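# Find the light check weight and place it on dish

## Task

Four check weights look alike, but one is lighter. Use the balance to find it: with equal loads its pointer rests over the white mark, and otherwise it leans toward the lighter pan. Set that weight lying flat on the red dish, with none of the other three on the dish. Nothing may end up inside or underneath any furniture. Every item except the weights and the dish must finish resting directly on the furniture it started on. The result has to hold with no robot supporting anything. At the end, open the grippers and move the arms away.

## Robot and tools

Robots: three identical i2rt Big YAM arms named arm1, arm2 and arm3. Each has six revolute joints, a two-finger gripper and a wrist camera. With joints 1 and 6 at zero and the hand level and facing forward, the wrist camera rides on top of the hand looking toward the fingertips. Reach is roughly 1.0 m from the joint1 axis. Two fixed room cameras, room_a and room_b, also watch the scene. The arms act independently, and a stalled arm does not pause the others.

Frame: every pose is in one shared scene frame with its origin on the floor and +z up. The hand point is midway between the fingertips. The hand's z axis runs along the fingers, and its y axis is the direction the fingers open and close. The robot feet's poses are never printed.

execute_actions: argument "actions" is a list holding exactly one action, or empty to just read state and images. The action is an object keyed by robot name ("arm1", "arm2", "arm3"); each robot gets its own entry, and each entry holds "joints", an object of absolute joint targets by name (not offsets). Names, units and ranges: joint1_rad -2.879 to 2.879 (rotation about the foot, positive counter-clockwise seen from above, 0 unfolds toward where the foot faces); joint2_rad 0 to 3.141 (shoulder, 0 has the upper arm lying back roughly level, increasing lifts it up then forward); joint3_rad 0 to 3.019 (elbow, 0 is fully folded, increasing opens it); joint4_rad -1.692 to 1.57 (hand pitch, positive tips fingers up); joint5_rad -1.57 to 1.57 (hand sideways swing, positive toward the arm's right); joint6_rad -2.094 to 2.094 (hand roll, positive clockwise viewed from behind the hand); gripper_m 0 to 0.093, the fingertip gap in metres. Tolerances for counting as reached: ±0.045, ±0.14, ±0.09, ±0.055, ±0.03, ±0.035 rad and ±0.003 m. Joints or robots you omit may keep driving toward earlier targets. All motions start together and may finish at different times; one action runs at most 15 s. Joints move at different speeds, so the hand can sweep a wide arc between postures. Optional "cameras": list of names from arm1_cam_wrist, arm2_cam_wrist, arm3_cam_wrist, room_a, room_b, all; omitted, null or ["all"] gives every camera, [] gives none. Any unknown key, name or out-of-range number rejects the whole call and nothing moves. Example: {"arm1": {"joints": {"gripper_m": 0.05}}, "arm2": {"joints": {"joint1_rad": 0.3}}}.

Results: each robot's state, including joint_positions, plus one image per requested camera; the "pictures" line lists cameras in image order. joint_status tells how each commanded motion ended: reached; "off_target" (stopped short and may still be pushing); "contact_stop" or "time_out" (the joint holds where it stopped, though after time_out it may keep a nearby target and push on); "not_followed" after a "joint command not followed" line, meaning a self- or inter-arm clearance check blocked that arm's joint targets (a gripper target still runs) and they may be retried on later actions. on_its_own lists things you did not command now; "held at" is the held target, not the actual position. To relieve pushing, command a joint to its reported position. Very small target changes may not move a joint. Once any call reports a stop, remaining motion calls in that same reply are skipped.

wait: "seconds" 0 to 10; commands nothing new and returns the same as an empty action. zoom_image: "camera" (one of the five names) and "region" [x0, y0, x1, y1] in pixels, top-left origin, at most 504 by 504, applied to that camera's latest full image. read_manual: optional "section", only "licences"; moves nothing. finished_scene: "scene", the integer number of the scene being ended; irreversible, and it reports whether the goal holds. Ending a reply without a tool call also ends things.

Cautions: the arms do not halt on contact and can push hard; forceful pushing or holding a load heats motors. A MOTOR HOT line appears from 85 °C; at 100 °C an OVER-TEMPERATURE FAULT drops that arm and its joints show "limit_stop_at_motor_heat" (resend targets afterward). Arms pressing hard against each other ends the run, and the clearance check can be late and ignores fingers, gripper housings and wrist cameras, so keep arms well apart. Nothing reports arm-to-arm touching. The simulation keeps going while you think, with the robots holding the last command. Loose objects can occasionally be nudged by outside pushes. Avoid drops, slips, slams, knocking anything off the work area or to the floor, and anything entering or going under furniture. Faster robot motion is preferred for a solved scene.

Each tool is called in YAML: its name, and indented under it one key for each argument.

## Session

execute_actions:
  actions: []

Scene clock: 0.00 s.
arm1.joint_positions: joint1_rad=-0.562 joint2_rad=+0.272 joint3_rad=+1.606 joint4_rad=-1.424 joint5_rad=+0.144 joint6_rad=+0.017 gripper_m=+0.095
arm1.joint_status: not commanded
arm1.hand: x=+0.1309 y=-0.9970 z=+1.4725 quat_wxyz=(+0.217, -0.703, +0.237, +0.634) (m; scene frame)
arm2.joint_positions: joint1_rad=+0.626 joint2_rad=+0.588 joint3_rad=+1.687 joint4_rad=-1.602 joint5_rad=+0.217 joint6_rad=-0.204 gripper_m=+0.095
arm2.joint_status: not commanded
arm2.hand: x=+0.2175 y=+0.2064 z=+1.5505 quat_wxyz=(-0.494, +0.464, -0.723, -0.135) (m; scene frame)
arm3.joint_positions: joint1_rad=-0.165 joint2_rad=+0.463 joint3_rad=+1.645 joint4_rad=-1.545 joint5_rad=+0.242 joint6_rad=+0.044 gripper_m=+0.094
arm3.joint_status: not commanded
arm3.hand: x=-0.1482 y=+0.9036 z=+1.4115 quat_wxyz=(-0.568, +0.043, -0.822, +0.004) (m; scene frame)
pictures: arm1_cam_wrist, arm2_cam_wrist, arm3_cam_wrist, room_a, room_b
Images, in order (width x height): arm1_cam_wrist 616x616, arm2_cam_wrist 616x616, arm3_cam_wrist 616x616, room_a 896x504, room_b 896x504.

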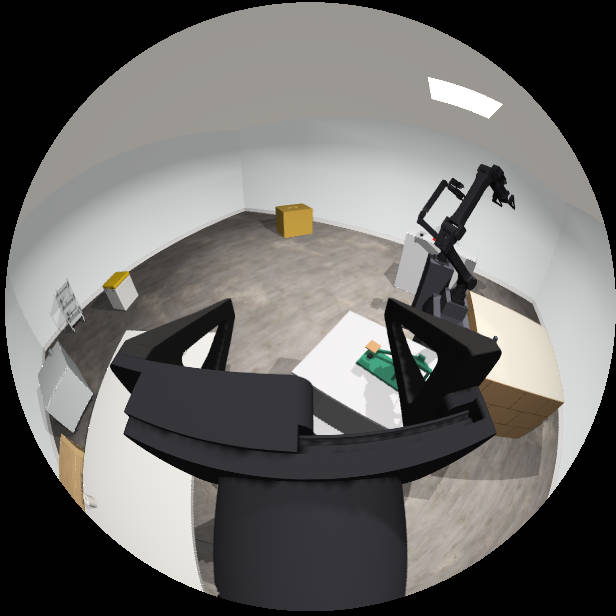

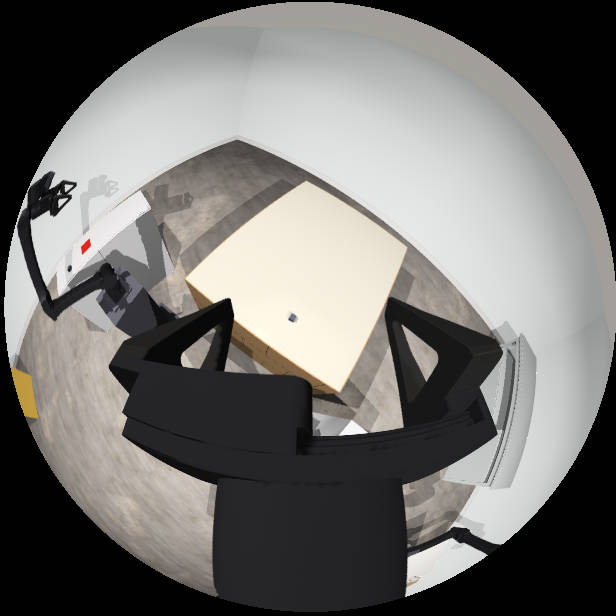

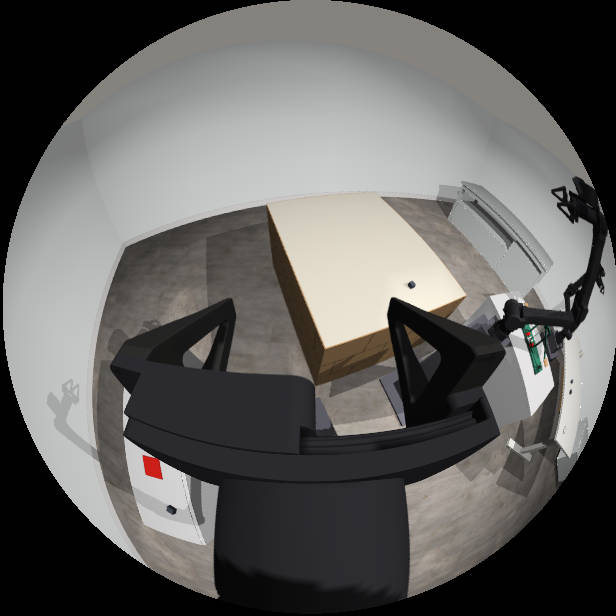

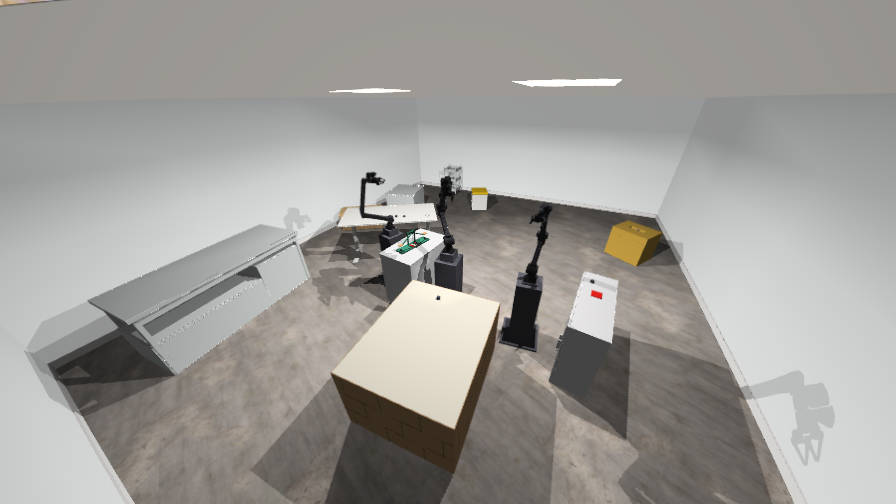

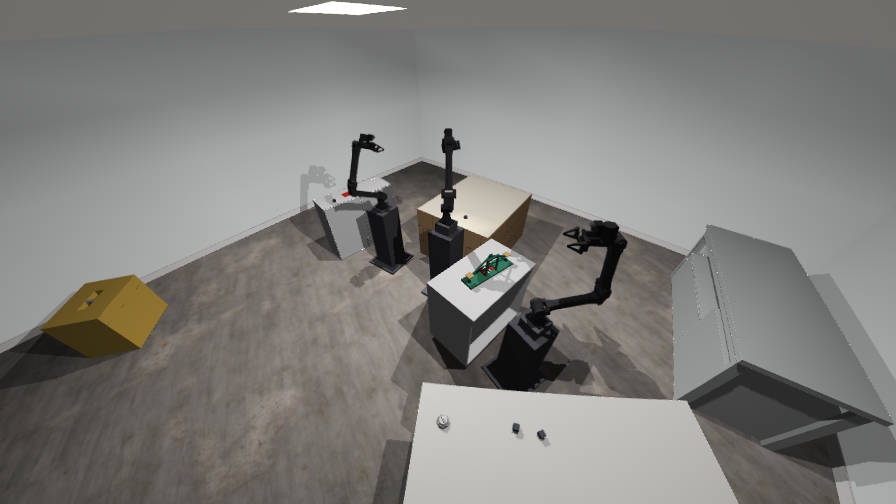

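execute_actions:
  actions:
    - {"arm1":{"joints":{"joint1_rad":1.0,"joint2_rad":1.7,"joint3_rad":1.4,"joint4_rad":-1.2,"joint5_rad":0,"gripper_m":0.07}},"arm2":{"joints":{"joint1_rad":0.5,"joint2_rad":1.7,"joint3_rad":1.4,"joint4_rad":-1.2,"joint5_rad":0,"joint6_rad":0,"gripper_m":0.07}},"arm3":{"joints":{"joint1_rad":2.2,"joint2_rad":1.6,"joint3_rad":1.4,"joint4_rad":-1.3,"joint5_rad":0,"joint6_rad":0,"gripper_m":0.07}}}
  cameras: ["arm1_cam_wrist","arm2_cam_wrist","arm3_cam_wrist"]

Scene clock: 5.23 s.
arm1.joint_positions: joint1_rad=+1.006 joint2_rad=+1.684 joint3_rad=+1.398 joint4_rad=-1.205 joint5_rad=+0.000 joint6_rad=+0.017 gripper_m=+0.070
arm1.joint_status: all done
arm1.hand: x=-0.1215 y=-1.4752 z=+0.9688 quat_wxyz=(-0.024, -0.867, -0.497, +0.029) (m; scene frame)
arm2.joint_positions: joint1_rad=+0.506 joint2_rad=+1.695 joint3_rad=+1.403 joint4_rad=-1.211 joint5_rad=+0.003 joint6_rad=-0.009 gripper_m=+0.070
arm2.joint_status: all done
arm2.hand: x=+0.4157 y=+0.5355 z=+1.0711 quat_wxyz=(-0.025, +0.463, -0.886, -0.020) (m; scene frame)
arm3.joint_positions: joint1_rad=+2.208 joint2_rad=+1.621 joint3_rad=+1.398 joint4_rad=-1.306 joint5_rad=-0.001 joint6_rad=+0.007 gripper_m=+0.070
arm3.joint_status: all done
arm3.hand: x=-0.6852 y=+1.1308 z=+0.9611 quat_wxyz=(+0.003, +0.973, -0.232, -0.024) (m; scene frame)
pictures: arm1_cam_wrist, arm2_cam_wrist, arm3_cam_wrist
Images, in order (width x height): arm1_cam_wrist 616x616, arm2_cam_wrist 616x616, arm3_cam_wrist 616x616.

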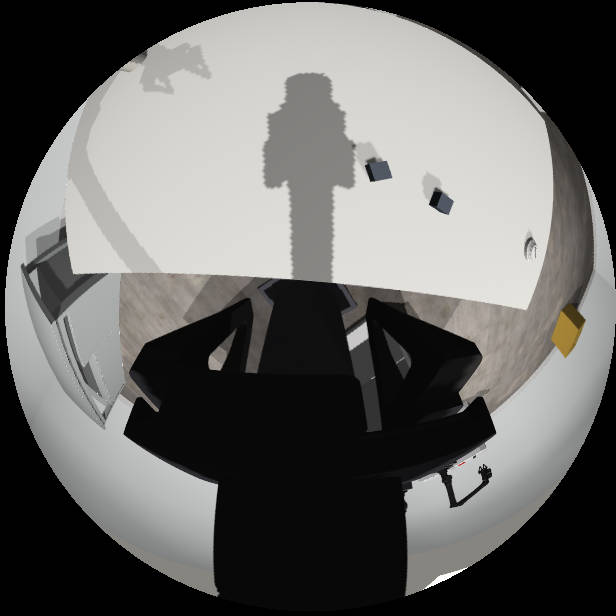

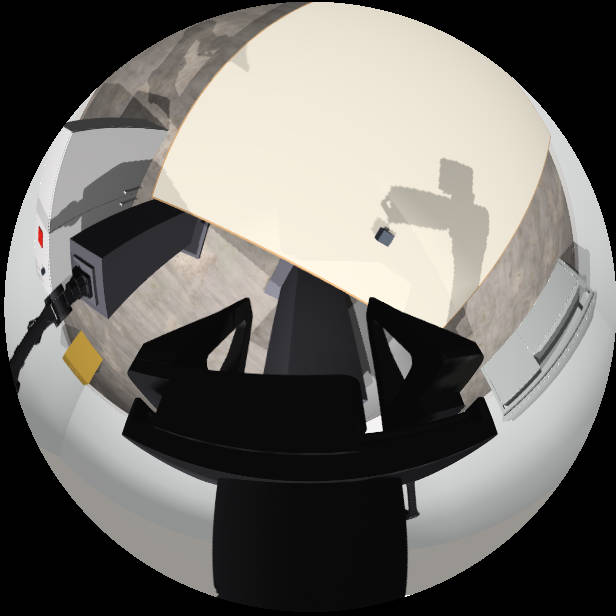

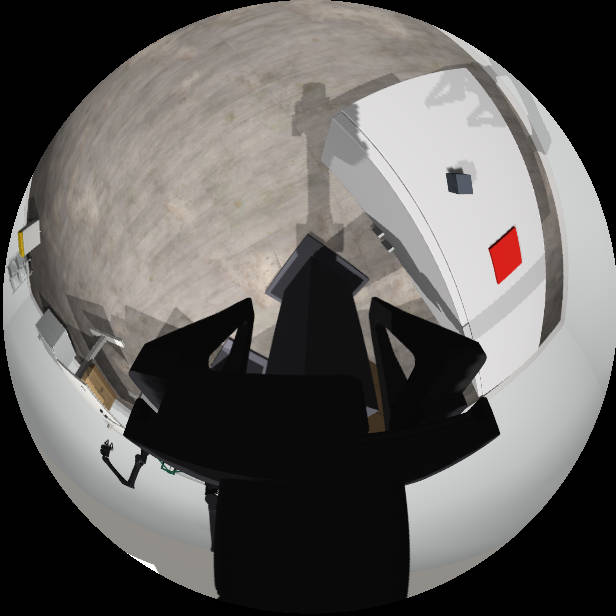

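execute_actions:
  actions:
    - {"arm1":{"joints":{"joint1_rad":0.8,"joint2_rad":2.0,"joint3_rad":1.75,"joint4_rad":-1.25}},"arm2":{"joints":{"joint1_rad":0.25,"joint2_rad":1.9,"joint3_rad":1.55,"joint4_rad":-1.2}},"arm3":{"joints":{"joint1_rad":1.75,"joint2_rad":1.9,"joint3_rad":1.6,"joint4_rad":-1.25}}}
  cameras: ["arm1_cam_wrist","arm2_cam_wrist","arm3_cam_wrist"]

Scene clock: 8.90 s.
arm1.joint_positions: joint1_rad=+0.801 joint2_rad=+1.990 joint3_rad=+1.702 joint4_rad=-1.240 joint5_rad=+0.000 joint6_rad=+0.017 gripper_m=+0.070
arm1.joint_status: all done
arm1.hand: x=-0.2707 y=-1.4868 z=+0.9154 quat_wxyz=(-0.012, -0.914, -0.406, +0.014) (m; scene frame)
arm2.joint_positions: joint1_rad=+0.251 joint2_rad=+1.905 joint3_rad=+1.506 joint4_rad=-1.206 joint5_rad=+0.001 joint6_rad=-0.007 gripper_m=+0.070
arm2.joint_status: all done
arm2.hand: x=+0.5382 y=+0.4696 z=+0.9979 quat_wxyz=(+0.022, +0.346, -0.938, +0.001) (m; scene frame)
arm3.joint_positions: joint1_rad=+1.754 joint2_rad=+1.924 joint3_rad=+1.560 joint4_rad=-1.257 joint5_rad=+0.002 joint6_rad=+0.007 gripper_m=+0.070
arm3.joint_status: all done
arm3.hand: x=-0.5882 y=+1.3561 z=+0.8630 quat_wxyz=(+0.018, +0.896, -0.444, +0.021) (m; scene frame)
pictures: arm1_cam_wrist, arm2_cam_wrist, arm3_cam_wrist
Images, in order (width x height): arm1_cam_wrist 616x616, arm2_cam_wrist 616x616, arm3_cam_wrist 616x616.

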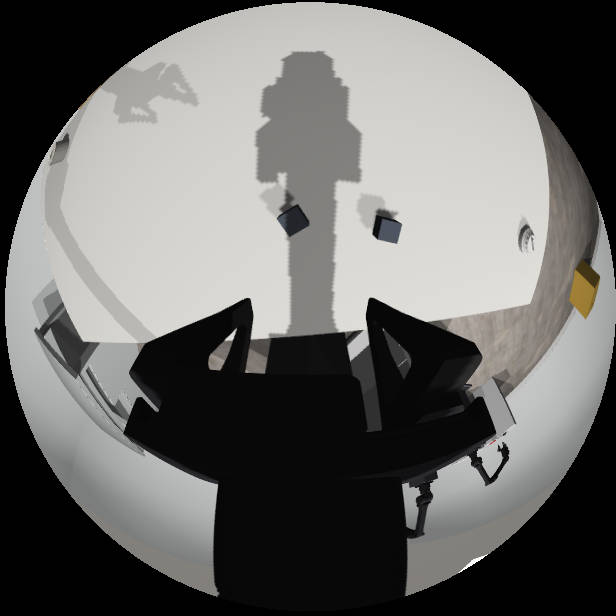

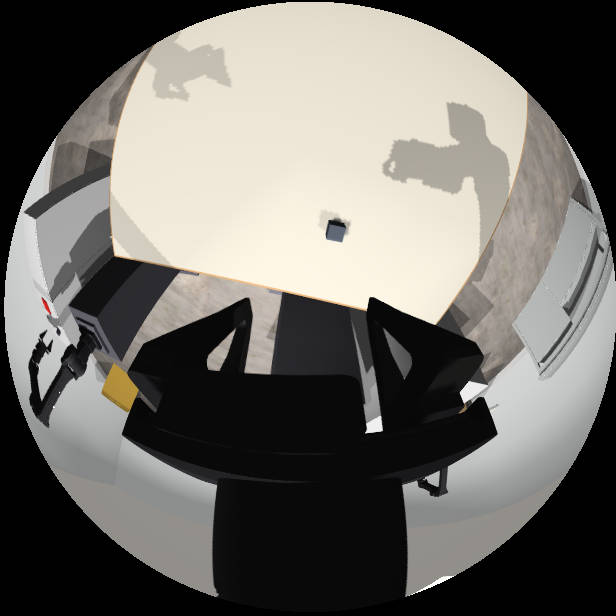

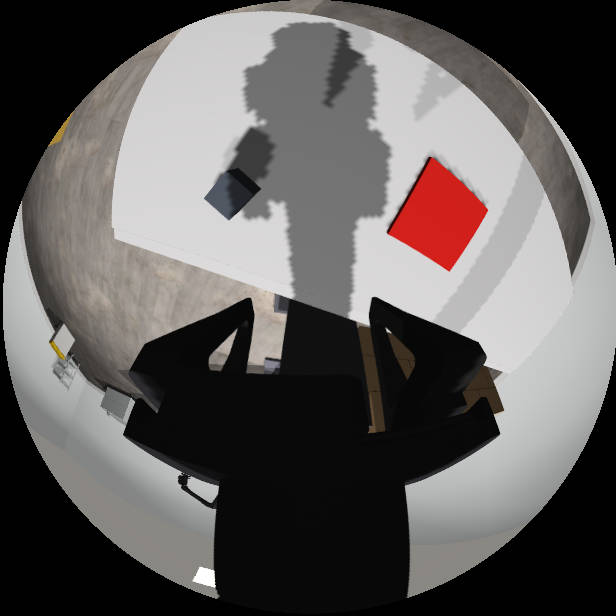

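execute_actions:
  actions:
    - {"arm1":{"joints":{"joint1_rad":0.845,"joint2_rad":2.25,"joint3_rad":1.95,"joint4_rad":-1.2}},"arm2":{"joints":{"joint1_rad":0.18,"joint2_rad":2.15,"joint3_rad":1.75,"joint4_rad":-1.15}},"arm3":{"joints":{"joint1_rad":1.88,"joint2_rad":2.1,"joint3_rad":1.85,"joint4_rad":-1.25}}}
  cameras: ["arm1_cam_wrist","arm2_cam_wrist","arm3_cam_wrist"]

Scene clock: 14.57 s.
arm1.joint_positions: joint1_rad=+0.849 joint2_rad=+2.245 joint3_rad=+1.913 joint4_rad=-1.208 joint5_rad=+0.000 joint6_rad=+0.017 gripper_m=+0.070
arm1.joint_status: all done
arm1.hand: x=-0.2877 y=-1.5566 z=+0.8342 quat_wxyz=(-0.010, -0.904, -0.428, +0.008) (m; scene frame)
arm2.joint_positions: joint1_rad=+0.172 joint2_rad=+2.152 joint3_rad=+1.709 joint4_rad=-1.156 joint5_rad=+0.001 joint6_rad=-0.007 gripper_m=+0.070
arm2.joint_status: all done
arm2.hand: x=+0.6217 y=+0.4765 z=+0.9251 quat_wxyz=(+0.020, +0.309, -0.951, -0.001) (m; scene frame)
arm3.joint_positions: joint1_rad=+1.882 joint2_rad=+2.102 joint3_rad=+1.786 joint4_rad=-1.257 joint5_rad=+0.000 joint6_rad=+0.007 gripper_m=+0.070
arm3.joint_status: all done
arm3.hand: x=-0.6948 y=+1.3600 z=+0.8408 quat_wxyz=(+0.008, +0.923, -0.386, -0.001) (m; scene frame)
pictures: arm1_cam_wrist, arm2_cam_wrist, arm3_cam_wrist
Images, in order (width x height): arm1_cam_wrist 616x616, arm2_cam_wrist 616x616, arm3_cam_wrist 616x616.

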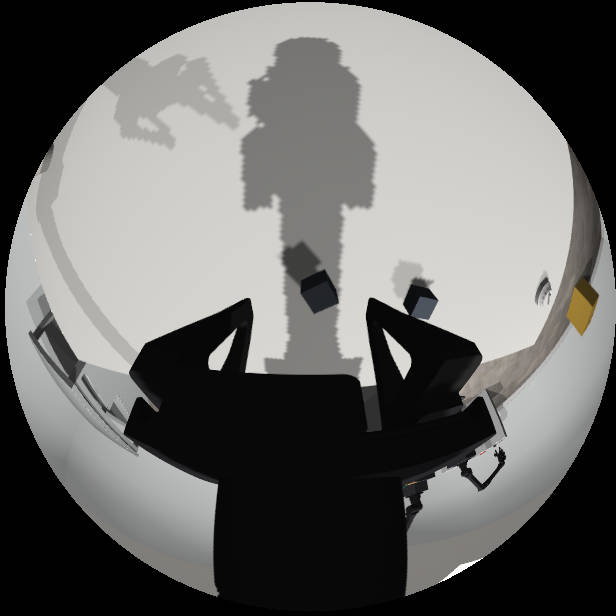

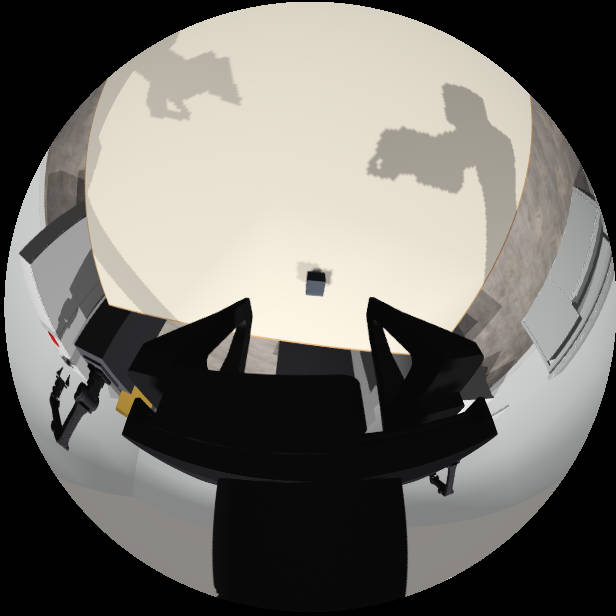

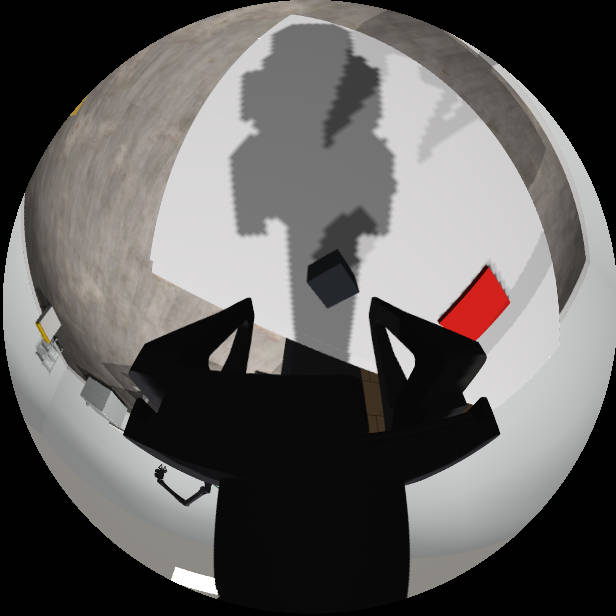

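execute_actions:
  actions:
    - {"arm1":{"joints":{"joint2_rad":2.39,"joint6_rad":-0.35,"gripper_m":0.058}},"arm2":{"joints":{"joint2_rad":2.33,"joint3_rad":1.8}},"arm3":{"joints":{"joint1_rad":1.85,"joint2_rad":2.24,"joint3_rad":1.85,"joint6_rad":-0.4}}}
  cameras: ["arm1_cam_wrist","arm2_cam_wrist","arm3_cam_wrist"]

Scene clock: 19.40 s.
arm1.joint_positions: joint1_rad=+0.849 joint2_rad=+2.382 joint3_rad=+1.920 joint4_rad=-1.208 joint5_rad=+0.000 joint6_rad=-0.335 gripper_m=+0.058
arm1.joint_status: all done
arm1.hand: x=-0.2745 y=-1.5417 z=+0.7477 quat_wxyz=(+0.009, -0.814, -0.579, -0.053) (m; scene frame)
arm2.joint_positions: joint1_rad=+0.172 joint2_rad=+2.337 joint3_rad=+1.774 joint4_rad=-1.156 joint5_rad=+0.001 joint6_rad=-0.007 gripper_m=+0.070
arm2.joint_status: all done
arm2.hand: x=+0.6164 y=+0.4744 z=+0.8345 quat_wxyz=(+0.077, +0.308, -0.948, +0.017) (m; scene frame)
arm3.joint_positions: joint1_rad=+1.855 joint2_rad=+2.229 joint3_rad=+1.822 joint4_rad=-1.260 joint5_rad=+0.002 joint6_rad=-0.391 gripper_m=+0.070
arm3.joint_status: all done
arm3.hand: x=-0.6825 y=+1.3709 z=+0.7750 quat_wxyz=(+0.034, +0.977, -0.209, +0.037) (m; scene frame)
pictures: arm1_cam_wrist, arm2_cam_wrist, arm3_cam_wrist
Images, in order (width x height): arm1_cam_wrist 616x616, arm2_cam_wrist 616x616, arm3_cam_wrist 616x616.

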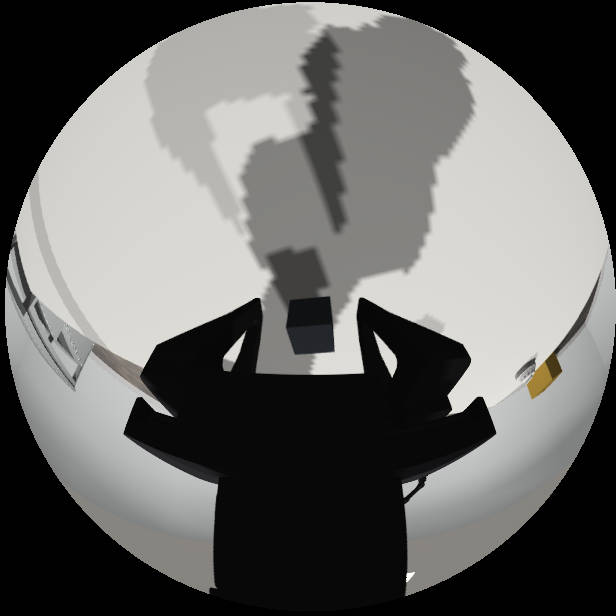

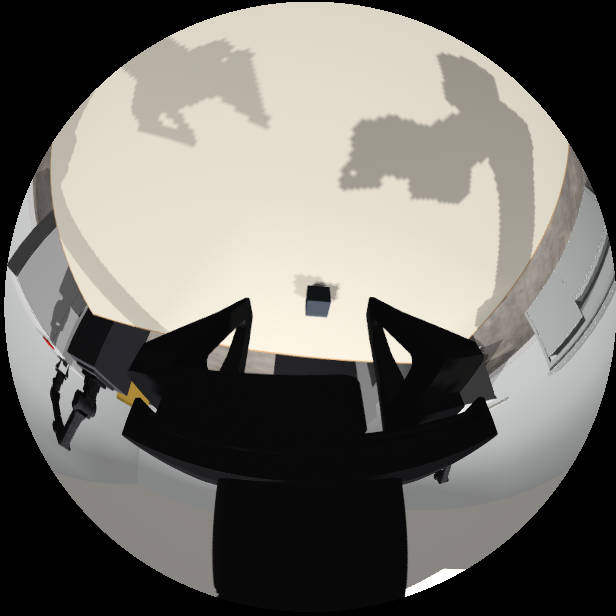

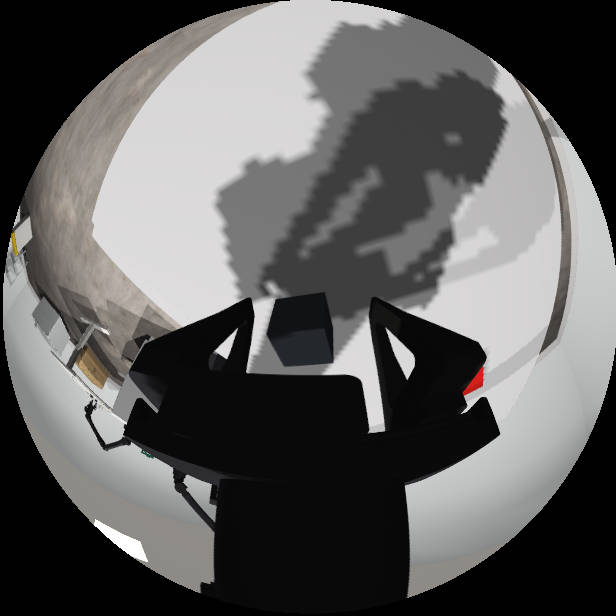

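Arm1 and arm3 close; arm2 continues down.

execute_actions:
  actions:
    - {"arm1":{"joints":{"gripper_m":0.02}},"arm2":{"joints":{"joint2_rad":2.5,"joint3_rad":1.88}},"arm3":{"joints":{"gripper_m":0.02}}}
  cameras: ["arm1_cam_wrist","arm2_cam_wrist","arm3_cam_wrist"]

Scene clock: 22.40 s.
arm1.joint_positions: joint1_rad=+0.849 joint2_rad=+2.382 joint3_rad=+1.920 joint4_rad=-1.208 joint5_rad=+0.000 joint6_rad=-0.335 gripper_m=+0.020
arm1.joint_status: all done
arm1.hand: x=-0.2745 y=-1.5417 z=+0.7477 quat_wxyz=(+0.009, -0.814, -0.579, -0.053) (m; scene frame)
arm2.joint_positions: joint1_rad=+0.172 joint2_rad=+2.502 joint3_rad=+1.855 joint4_rad=-1.156 joint5_rad=+0.001 joint6_rad=-0.007 gripper_m=+0.070
arm2.joint_status: all done
arm2.hand: x=+0.6107 y=+0.4716 z=+0.7578 quat_wxyz=(+0.117, +0.307, -0.944, +0.030) (m; scene frame)
arm3.joint_positions: joint1_rad=+1.855 joint2_rad=+2.229 joint3_rad=+1.822 joint4_rad=-1.260 joint5_rad=+0.000 joint6_rad=-0.392 gripper_m=+0.029
arm3.joint_status: gripper_m off_target (ended at +0.029, target +0.020)
arm3.hand: x=-0.6827 y=+1.3707 z=+0.7750 quat_wxyz=(+0.035, +0.977, -0.208, +0.036) (m; scene frame)
pictures: arm1_cam_wrist, arm2_cam_wrist, arm3_cam_wrist
Images, in order (width x height): arm1_cam_wrist 616x616, arm2_cam_wrist 616x616, arm3_cam_wrist 616x616.

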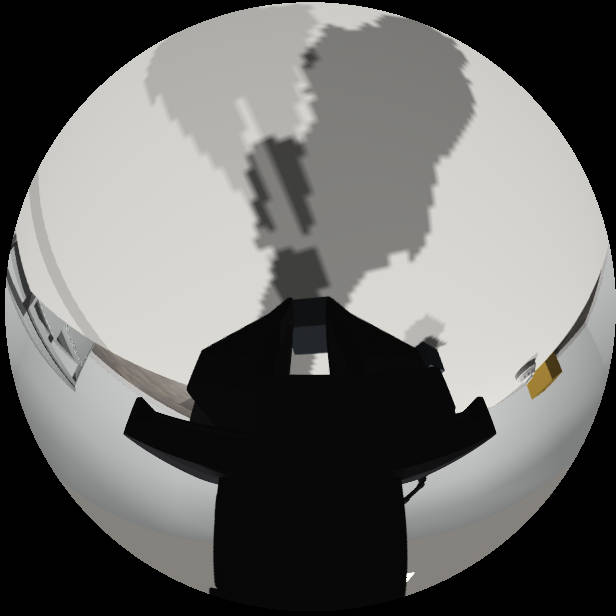

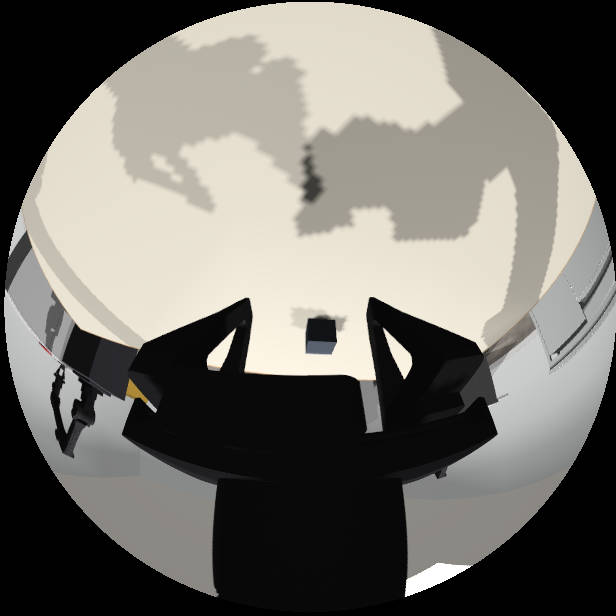

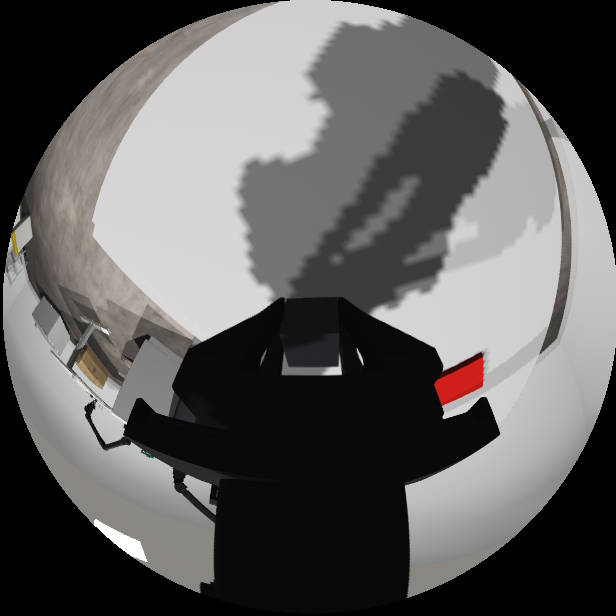

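execute_actions:
  actions:
    - {"arm1":{"joints":{"gripper_m":0.058}},"arm2":{"joints":{"joint2_rad":2.65,"joint3_rad":1.95,"joint4_rad":-1.05}},"arm3":{"joints":{"joint2_rad":1.9}}}
  cameras: ["arm2_cam_wrist"]

execute_actions:
  actions:
    - {"arm1":{"joints":{"joint2_rad":2.53,"joint3_rad":2.02}}}
  cameras: ["arm1_cam_wrist"]

Scene clock: 25.70 s.
arm1.joint_positions: joint1_rad=+0.849 joint2_rad=+2.382 joint3_rad=+1.920 joint4_rad=-1.208 joint5_rad=+0.000 joint6_rad=-0.335 gripper_m=+0.058
arm1.joint_status: all done
arm1.hand: x=-0.2745 y=-1.5417 z=+0.7477 quat_wxyz=(+0.009, -0.814, -0.579, -0.053) (m; scene frame)
arm2.joint_positions: joint1_rad=+0.172 joint2_rad=+2.620 joint3_rad=+1.930 joint4_rad=-1.061 joint5_rad=+0.001 joint6_rad=-0.007 gripper_m=+0.070
arm2.joint_status: all done
arm2.hand: x=+0.6264 y=+0.4839 z=+0.7004 quat_wxyz=(+0.092, +0.308, -0.947, +0.022) (m; scene frame)
arm3.joint_positions: joint1_rad=+1.855 joint2_rad=+1.920 joint3_rad=+1.822 joint4_rad=-1.260 joint5_rad=+0.000 joint6_rad=-0.392 gripper_m=+0.029
arm3.joint_status: all done
arm3.hand: x=-0.6896 y=+1.3826 z=+0.9682 quat_wxyz=(-0.053, +0.972, -0.209, -0.091) (m; scene frame)
pictures: arm2_cam_wrist
Images, in order (width x height): arm2_cam_wrist 616x616.

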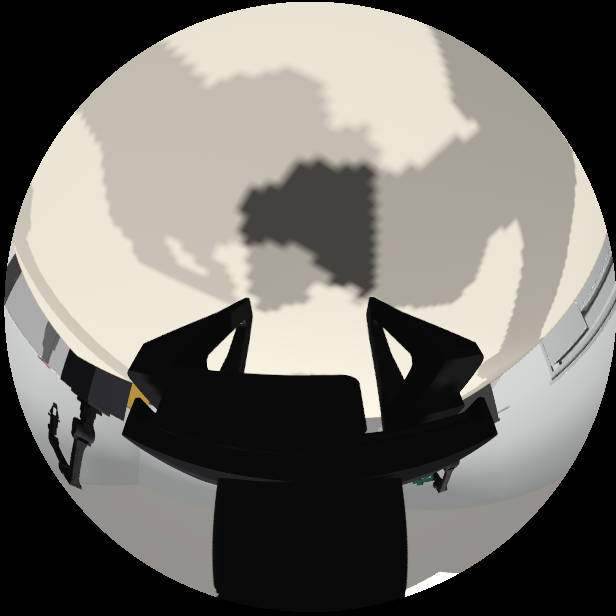

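Scene clock: 26.87 s.
arm1.joint_positions: joint1_rad=+0.852 joint2_rad=+2.468 joint3_rad=+2.007 joint4_rad=-1.207 joint5_rad=+0.001 joint6_rad=-0.338 gripper_m=+0.058
arm1.joint_status: all done
arm1.hand: x=-0.2835 y=-1.5566 z=+0.7193 quat_wxyz=(+0.010, -0.812, -0.581, -0.052) (m; scene frame)
arm2.joint_positions: joint1_rad=+0.172 joint2_rad=+2.620 joint3_rad=+1.930 joint4_rad=-1.061 joint5_rad=+0.001 joint6_rad=-0.007 gripper_m=+0.070
arm2.joint_status: not commanded
arm2.hand: x=+0.6264 y=+0.4839 z=+0.7004 quat_wxyz=(+0.092, +0.308, -0.947, +0.022) (m; scene frame)
arm3.joint_positions: joint1_rad=+1.855 joint2_rad=+1.920 joint3_rad=+1.822 joint4_rad=-1.260 joint5_rad=+0.000 joint6_rad=-0.392 gripper_m=+0.029
arm3.joint_status: not commanded
arm3.hand: x=-0.6896 y=+1.3826 z=+0.9682 quat_wxyz=(-0.053, +0.972, -0.209, -0.091) (m; scene frame)
pictures: arm1_cam_wrist
Images, in order (width x height): arm1_cam_wrist 616x616.

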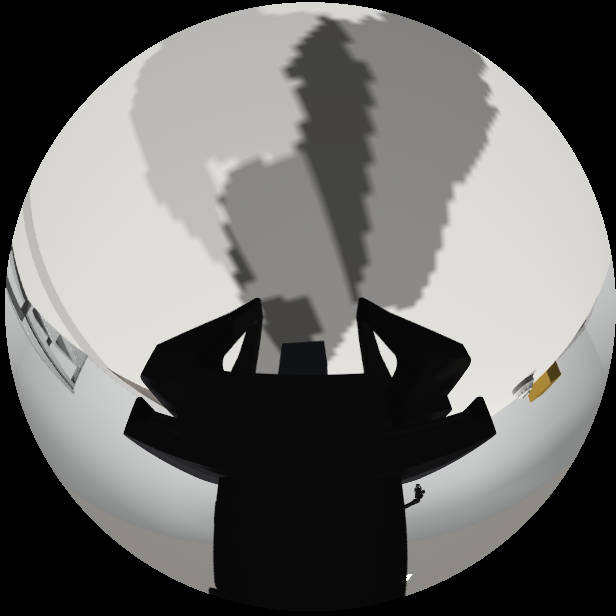

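execute_actions:
  actions:
    - {"arm1":{"joints":{"joint4_rad":-1.36}},"arm2":{"joints":{"joint4_rad":-1.28}}}
  cameras: ["arm1_cam_wrist","arm2_cam_wrist"]

Scene clock: 30.53 s.
arm1.joint_positions: joint1_rad=+0.852 joint2_rad=+2.473 joint3_rad=+2.007 joint4_rad=-1.343 joint5_rad=+0.001 joint6_rad=-0.338 gripper_m=+0.058
arm1.joint_status: all done
arm1.hand: x=-0.2627 y=-1.5300 z=+0.7225 quat_wxyz=(+0.029, -0.807, -0.578, -0.119) (m; scene frame)
arm2.joint_positions: joint1_rad=+0.172 joint2_rad=+2.621 joint3_rad=+1.930 joint4_rad=-1.264 joint5_rad=+0.001 joint6_rad=-0.007 gripper_m=+0.070
arm2.joint_status: all done
arm2.hand: x=+0.5874 y=+0.4557 z=+0.7141 quat_wxyz=(+0.188, +0.304, -0.933, +0.053) (m; scene frame)
arm3.joint_positions: joint1_rad=+1.855 joint2_rad=+1.920 joint3_rad=+1.822 joint4_rad=-1.260 joint5_rad=+0.000 joint6_rad=-0.392 gripper_m=+0.029
arm3.joint_status: not commanded
arm3.hand: x=-0.6896 y=+1.3826 z=+0.9682 quat_wxyz=(-0.053, +0.972, -0.209, -0.091) (m; scene frame)
pictures: arm1_cam_wrist, arm2_cam_wrist
Images, in order (width x height): arm1_cam_wrist 616x616, arm2_cam_wrist 616x616.

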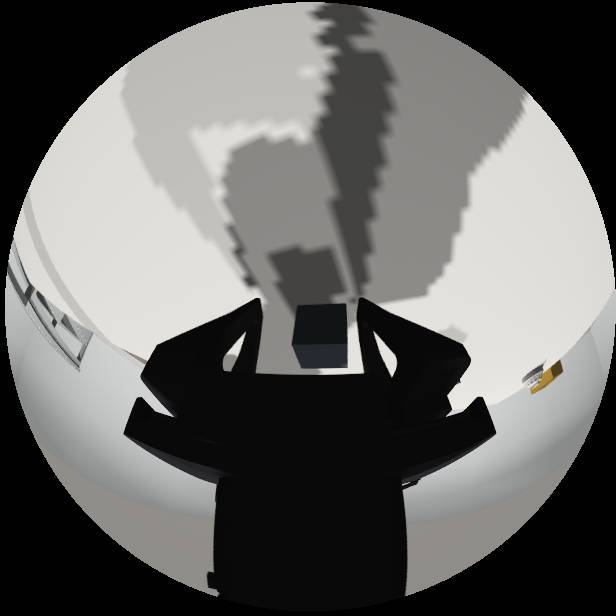

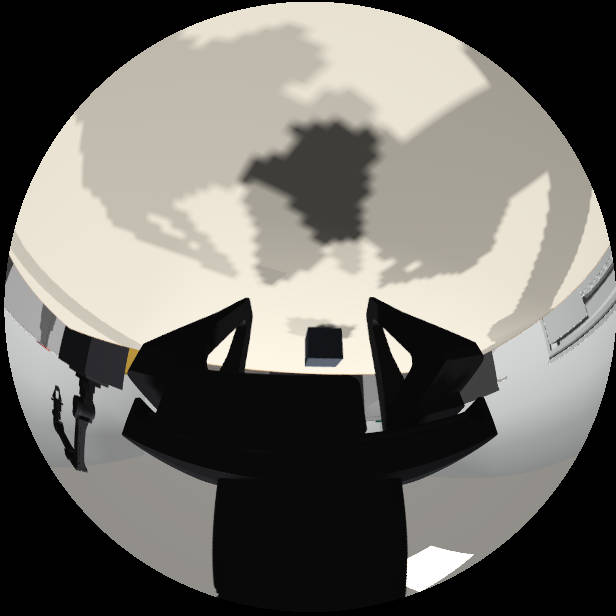

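execute_actions:
  actions:
    - {"arm1":{"joints":{"gripper_m":0.02}},"arm2":{"joints":{"joint2_rad":2.72,"joint3_rad":1.85,"joint4_rad":-1.3}}}
  cameras: ["arm1_cam_wrist","arm2_cam_wrist"]

Scene clock: 32.70 s.
arm1.joint_positions: joint1_rad=+0.850 joint2_rad=+2.474 joint3_rad=+2.007 joint4_rad=-1.346 joint5_rad=+0.002 joint6_rad=-0.339 gripper_m=+0.030
arm1.joint_status: gripper_m off_target (ended at +0.030, target +0.020)
arm1.hand: x=-0.2627 y=-1.5284 z=+0.7215 quat_wxyz=(+0.030, -0.807, -0.578, -0.121) (m; scene frame)
arm2.joint_positions: joint1_rad=+0.172 joint2_rad=+2.647 joint3_rad=+1.894 joint4_rad=-1.291 joint5_rad=+0.001 joint6_rad=-0.007 gripper_m=+0.070
arm2.joint_status: all done
arm2.hand: x=+0.5606 y=+0.4369 z=+0.6962 quat_wxyz=(+0.230, +0.301, -0.923, +0.066) (m; scene frame)
arm3.joint_positions: joint1_rad=+1.855 joint2_rad=+1.920 joint3_rad=+1.822 joint4_rad=-1.260 joint5_rad=+0.000 joint6_rad=-0.392 gripper_m=+0.029
arm3.joint_status: not commanded
arm3.hand: x=-0.6896 y=+1.3826 z=+0.9682 quat_wxyz=(-0.053, +0.972, -0.209, -0.091) (m; scene frame)
pictures: arm1_cam_wrist, arm2_cam_wrist
Images, in order (width x height): arm1_cam_wrist 616x616, arm2_cam_wrist 616x616.

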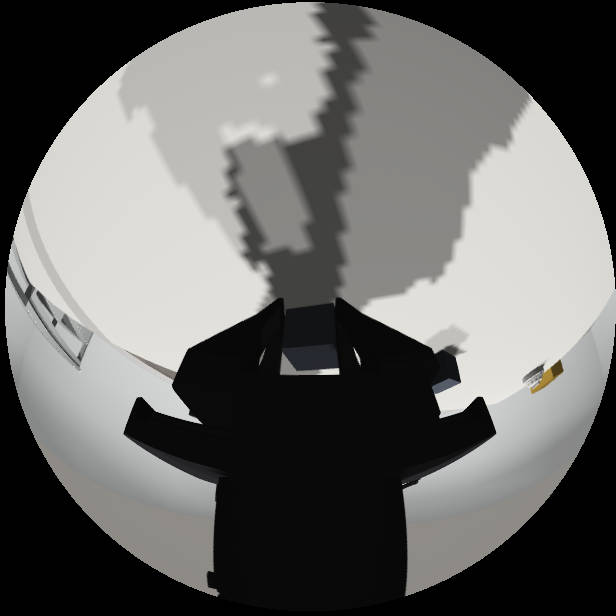

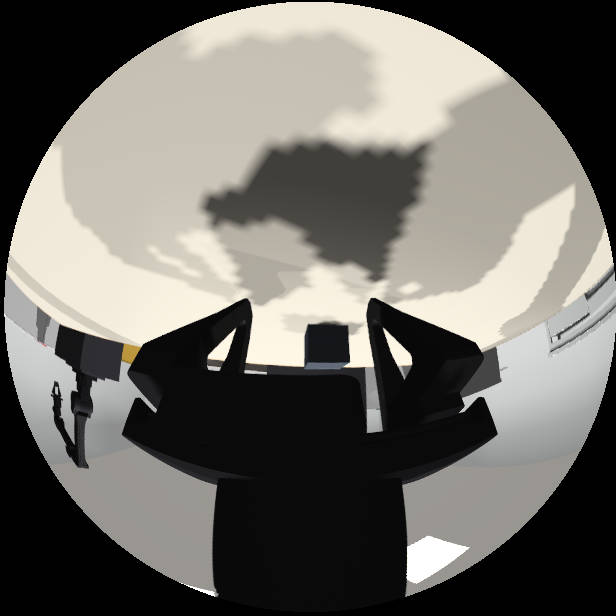

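execute_actions:
  actions:
    - {"arm1":{"joints":{"joint2_rad":1.8}},"arm2":{"joints":{"gripper_m":0.02}}}
  cameras: ["arm2_cam_wrist"]

execute_actions:
  actions:
    - {"arm1":{"joints":{"joint1_rad":-1.96,"joint2_rad":1.8,"joint3_rad":1.7,"joint4_rad":-1.2,"joint6_rad":0}}}
  cameras: ["arm1_cam_wrist","room_b"]

Scene clock: 36.63 s.
arm1.joint_positions: joint1_rad=+0.850 joint2_rad=+1.808 joint3_rad=+2.007 joint4_rad=-1.348 joint5_rad=+0.002 joint6_rad=-0.339 gripper_m=+0.030
arm1.joint_status: all done
arm1.hand: x=-0.2742 y=-1.5347 z=+1.1544 quat_wxyz=(-0.062, -0.797, -0.568, +0.196) (m; scene frame)
arm2.joint_positions: joint1_rad=+0.172 joint2_rad=+2.647 joint3_rad=+1.882 joint4_rad=-1.309 joint5_rad=+0.001 joint6_rad=-0.007 gripper_m=+0.020
arm2.joint_status: all done
arm2.hand: x=+0.5527 y=+0.4313 z=+0.6963 quat_wxyz=(+0.243, +0.300, -0.920, +0.070) (m; scene frame)
arm3.joint_positions: joint1_rad=+1.855 joint2_rad=+1.920 joint3_rad=+1.822 joint4_rad=-1.260 joint5_rad=+0.000 joint6_rad=-0.392 gripper_m=+0.029
arm3.joint_status: not commanded
arm3.hand: x=-0.6896 y=+1.3826 z=+0.9682 quat_wxyz=(-0.053, +0.972, -0.209, -0.091) (m; scene frame)
pictures: arm2_cam_wrist
Images, in order (width x height): arm2_cam_wrist 616x616.

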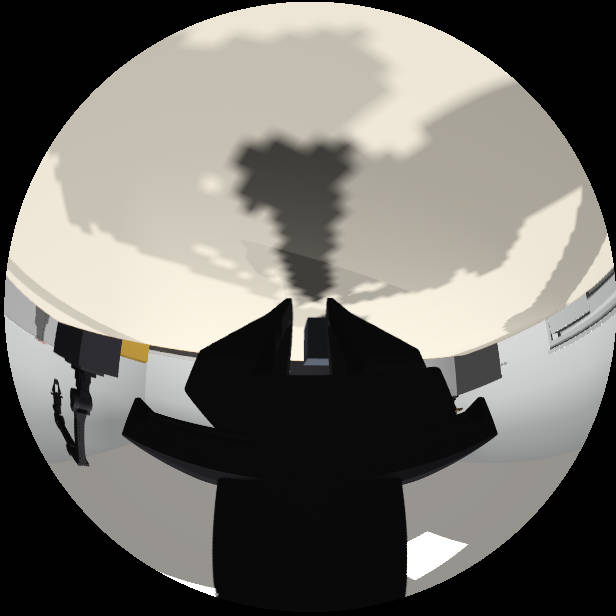

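Scene clock: 39.30 s.
arm1.joint_positions: joint1_rad=-1.964 joint2_rad=+1.814 joint3_rad=+1.694 joint4_rad=-1.203 joint5_rad=+0.002 joint6_rad=-0.014 gripper_m=+0.030
arm1.joint_status: all done
arm1.hand: x=+0.3400 y=-0.4410 z=+1.0256 quat_wxyz=(+0.108, -0.578, +0.806, +0.065) (m; scene frame)
arm2.joint_positions: joint1_rad=+0.172 joint2_rad=+2.647 joint3_rad=+1.882 joint4_rad=-1.309 joint5_rad=+0.001 joint6_rad=-0.007 gripper_m=+0.020
arm2.joint_status: not commanded
arm2.hand: x=+0.5527 y=+0.4313 z=+0.6963 quat_wxyz=(+0.243, +0.300, -0.920, +0.070) (m; scene frame)
arm3.joint_positions: joint1_rad=+1.855 joint2_rad=+1.920 joint3_rad=+1.822 joint4_rad=-1.260 joint5_rad=+0.000 joint6_rad=-0.392 gripper_m=+0.029
arm3.joint_status: not commanded
arm3.hand: x=-0.6896 y=+1.3826 z=+0.9682 quat_wxyz=(-0.053, +0.972, -0.209, -0.091) (m; scene frame)
pictures: arm1_cam_wrist, room_b
Images, in order (width x height): arm1_cam_wrist 616x616, room_b 896x504.

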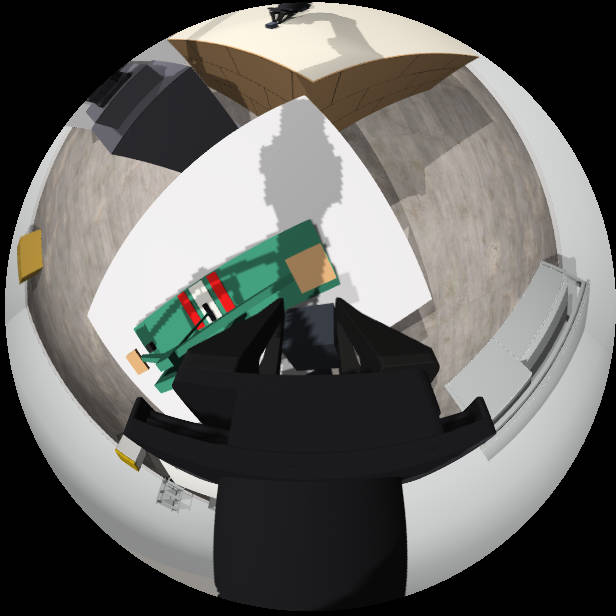

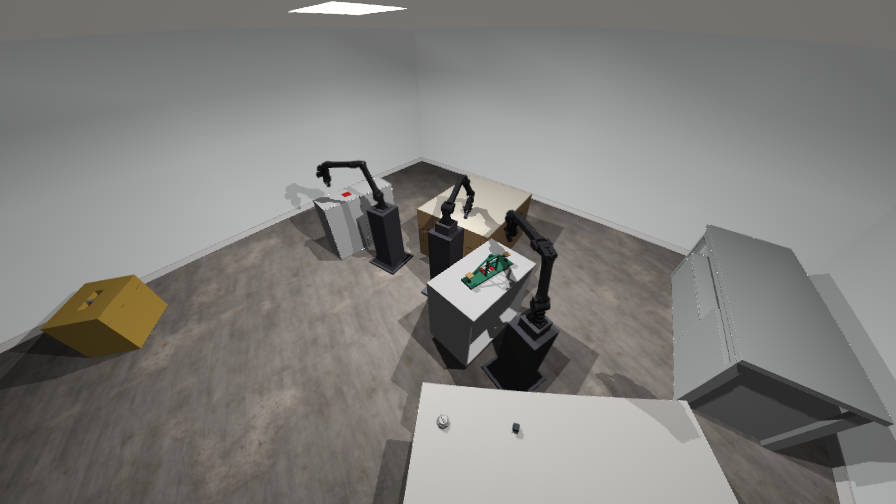

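execute_actions:
  actions:
    - {"arm1":{"joints":{"joint2_rad":2.1,"joint3_rad":1.88,"joint4_rad":-1.2}},"arm2":{"joints":{"gripper_m":0.07}}}
  cameras: ["arm1_cam_wrist"]

execute_actions:
  actions:
    - {"arm2":{"joints":{"joint2_rad":2.8,"joint3_rad":2.03,"joint4_rad":-1.22}}}
  cameras: ["arm2_cam_wrist"]

Scene clock: 41.93 s.
arm1.joint_positions: joint1_rad=-1.964 joint2_rad=+2.122 joint3_rad=+1.839 joint4_rad=-1.203 joint5_rad=+0.002 joint6_rad=-0.014 gripper_m=+0.030
arm1.joint_status: all done
arm1.hand: x=+0.3576 y=-0.3969 z=+0.8935 quat_wxyz=(+0.041, -0.582, +0.812, +0.019) (m; scene frame)
arm2.joint_positions: joint1_rad=+0.172 joint2_rad=+2.647 joint3_rad=+1.879 joint4_rad=-1.313 joint5_rad=+0.001 joint6_rad=-0.007 gripper_m=+0.070
arm2.joint_status: all done
arm2.hand: x=+0.5507 y=+0.4298 z=+0.6963 quat_wxyz=(+0.247, +0.300, -0.919, +0.071) (m; scene frame)
arm3.joint_positions: joint1_rad=+1.855 joint2_rad=+1.920 joint3_rad=+1.822 joint4_rad=-1.260 joint5_rad=+0.000 joint6_rad=-0.392 gripper_m=+0.029
arm3.joint_status: not commanded
arm3.hand: x=-0.6896 y=+1.3826 z=+0.9682 quat_wxyz=(-0.053, +0.972, -0.209, -0.091) (m; scene frame)
pictures: arm1_cam_wrist
Images, in order (width x height): arm1_cam_wrist 616x616.

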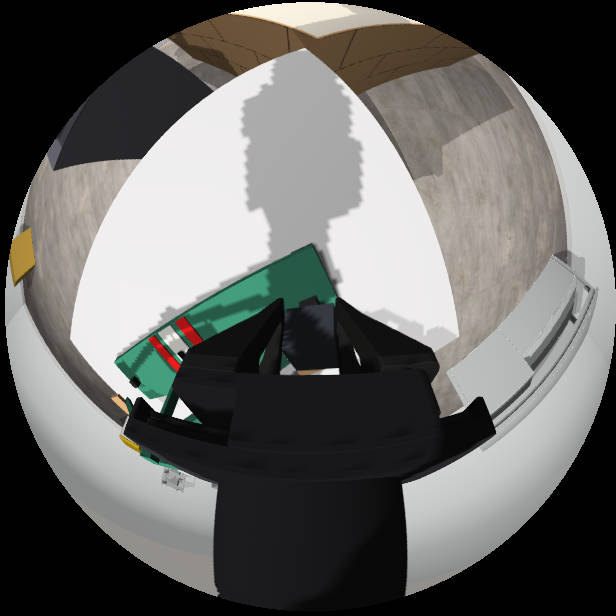

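Scene clock: 43.97 s.
arm1.joint_positions: joint1_rad=-1.964 joint2_rad=+2.122 joint3_rad=+1.839 joint4_rad=-1.203 joint5_rad=+0.002 joint6_rad=-0.014 gripper_m=+0.030
arm1.joint_status: not commanded
arm1.hand: x=+0.3576 y=-0.3969 z=+0.8935 quat_wxyz=(+0.041, -0.582, +0.812, +0.019) (m; scene frame)
arm2.joint_positions: joint1_rad=+0.172 joint2_rad=+2.685 joint3_rad=+1.972 joint4_rad=-1.346 joint5_rad=+0.001 joint6_rad=-0.007 gripper_m=+0.070
arm2.joint_status: joint4_rad time_out (moved -0.033 of +0.093); the others done
arm2.on_its_own: joint4_rad reads -1.346 and still pushes toward -1.220 since a time_out
arm2.hand: x=+0.5697 y=+0.4435 z=+0.6952 quat_wxyz=(+0.237, +0.301, -0.921, +0.068) (m; scene frame)
arm3.joint_positions: joint1_rad=+1.855 joint2_rad=+1.920 joint3_rad=+1.822 joint4_rad=-1.260 joint5_rad=+0.000 joint6_rad=-0.392 gripper_m=+0.029
arm3.joint_status: not commanded
arm3.hand: x=-0.6896 y=+1.3826 z=+0.9682 quat_wxyz=(-0.053, +0.972, -0.209, -0.091) (m; scene frame)
pictures: arm2_cam_wrist
Images, in order (width x height): arm2_cam_wrist 616x616.

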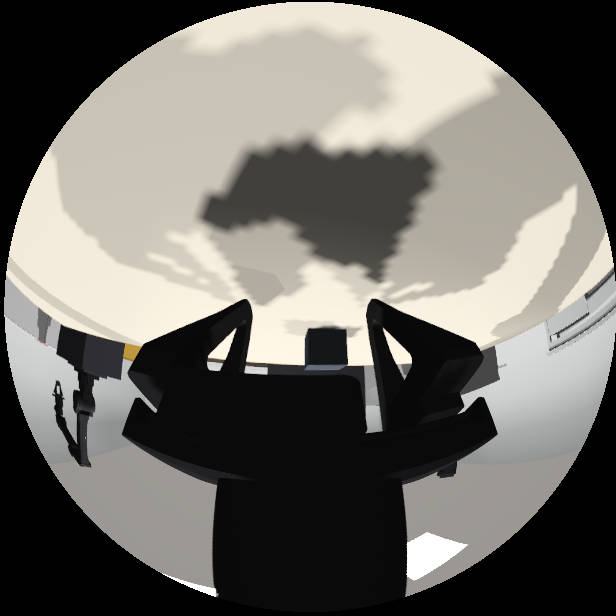

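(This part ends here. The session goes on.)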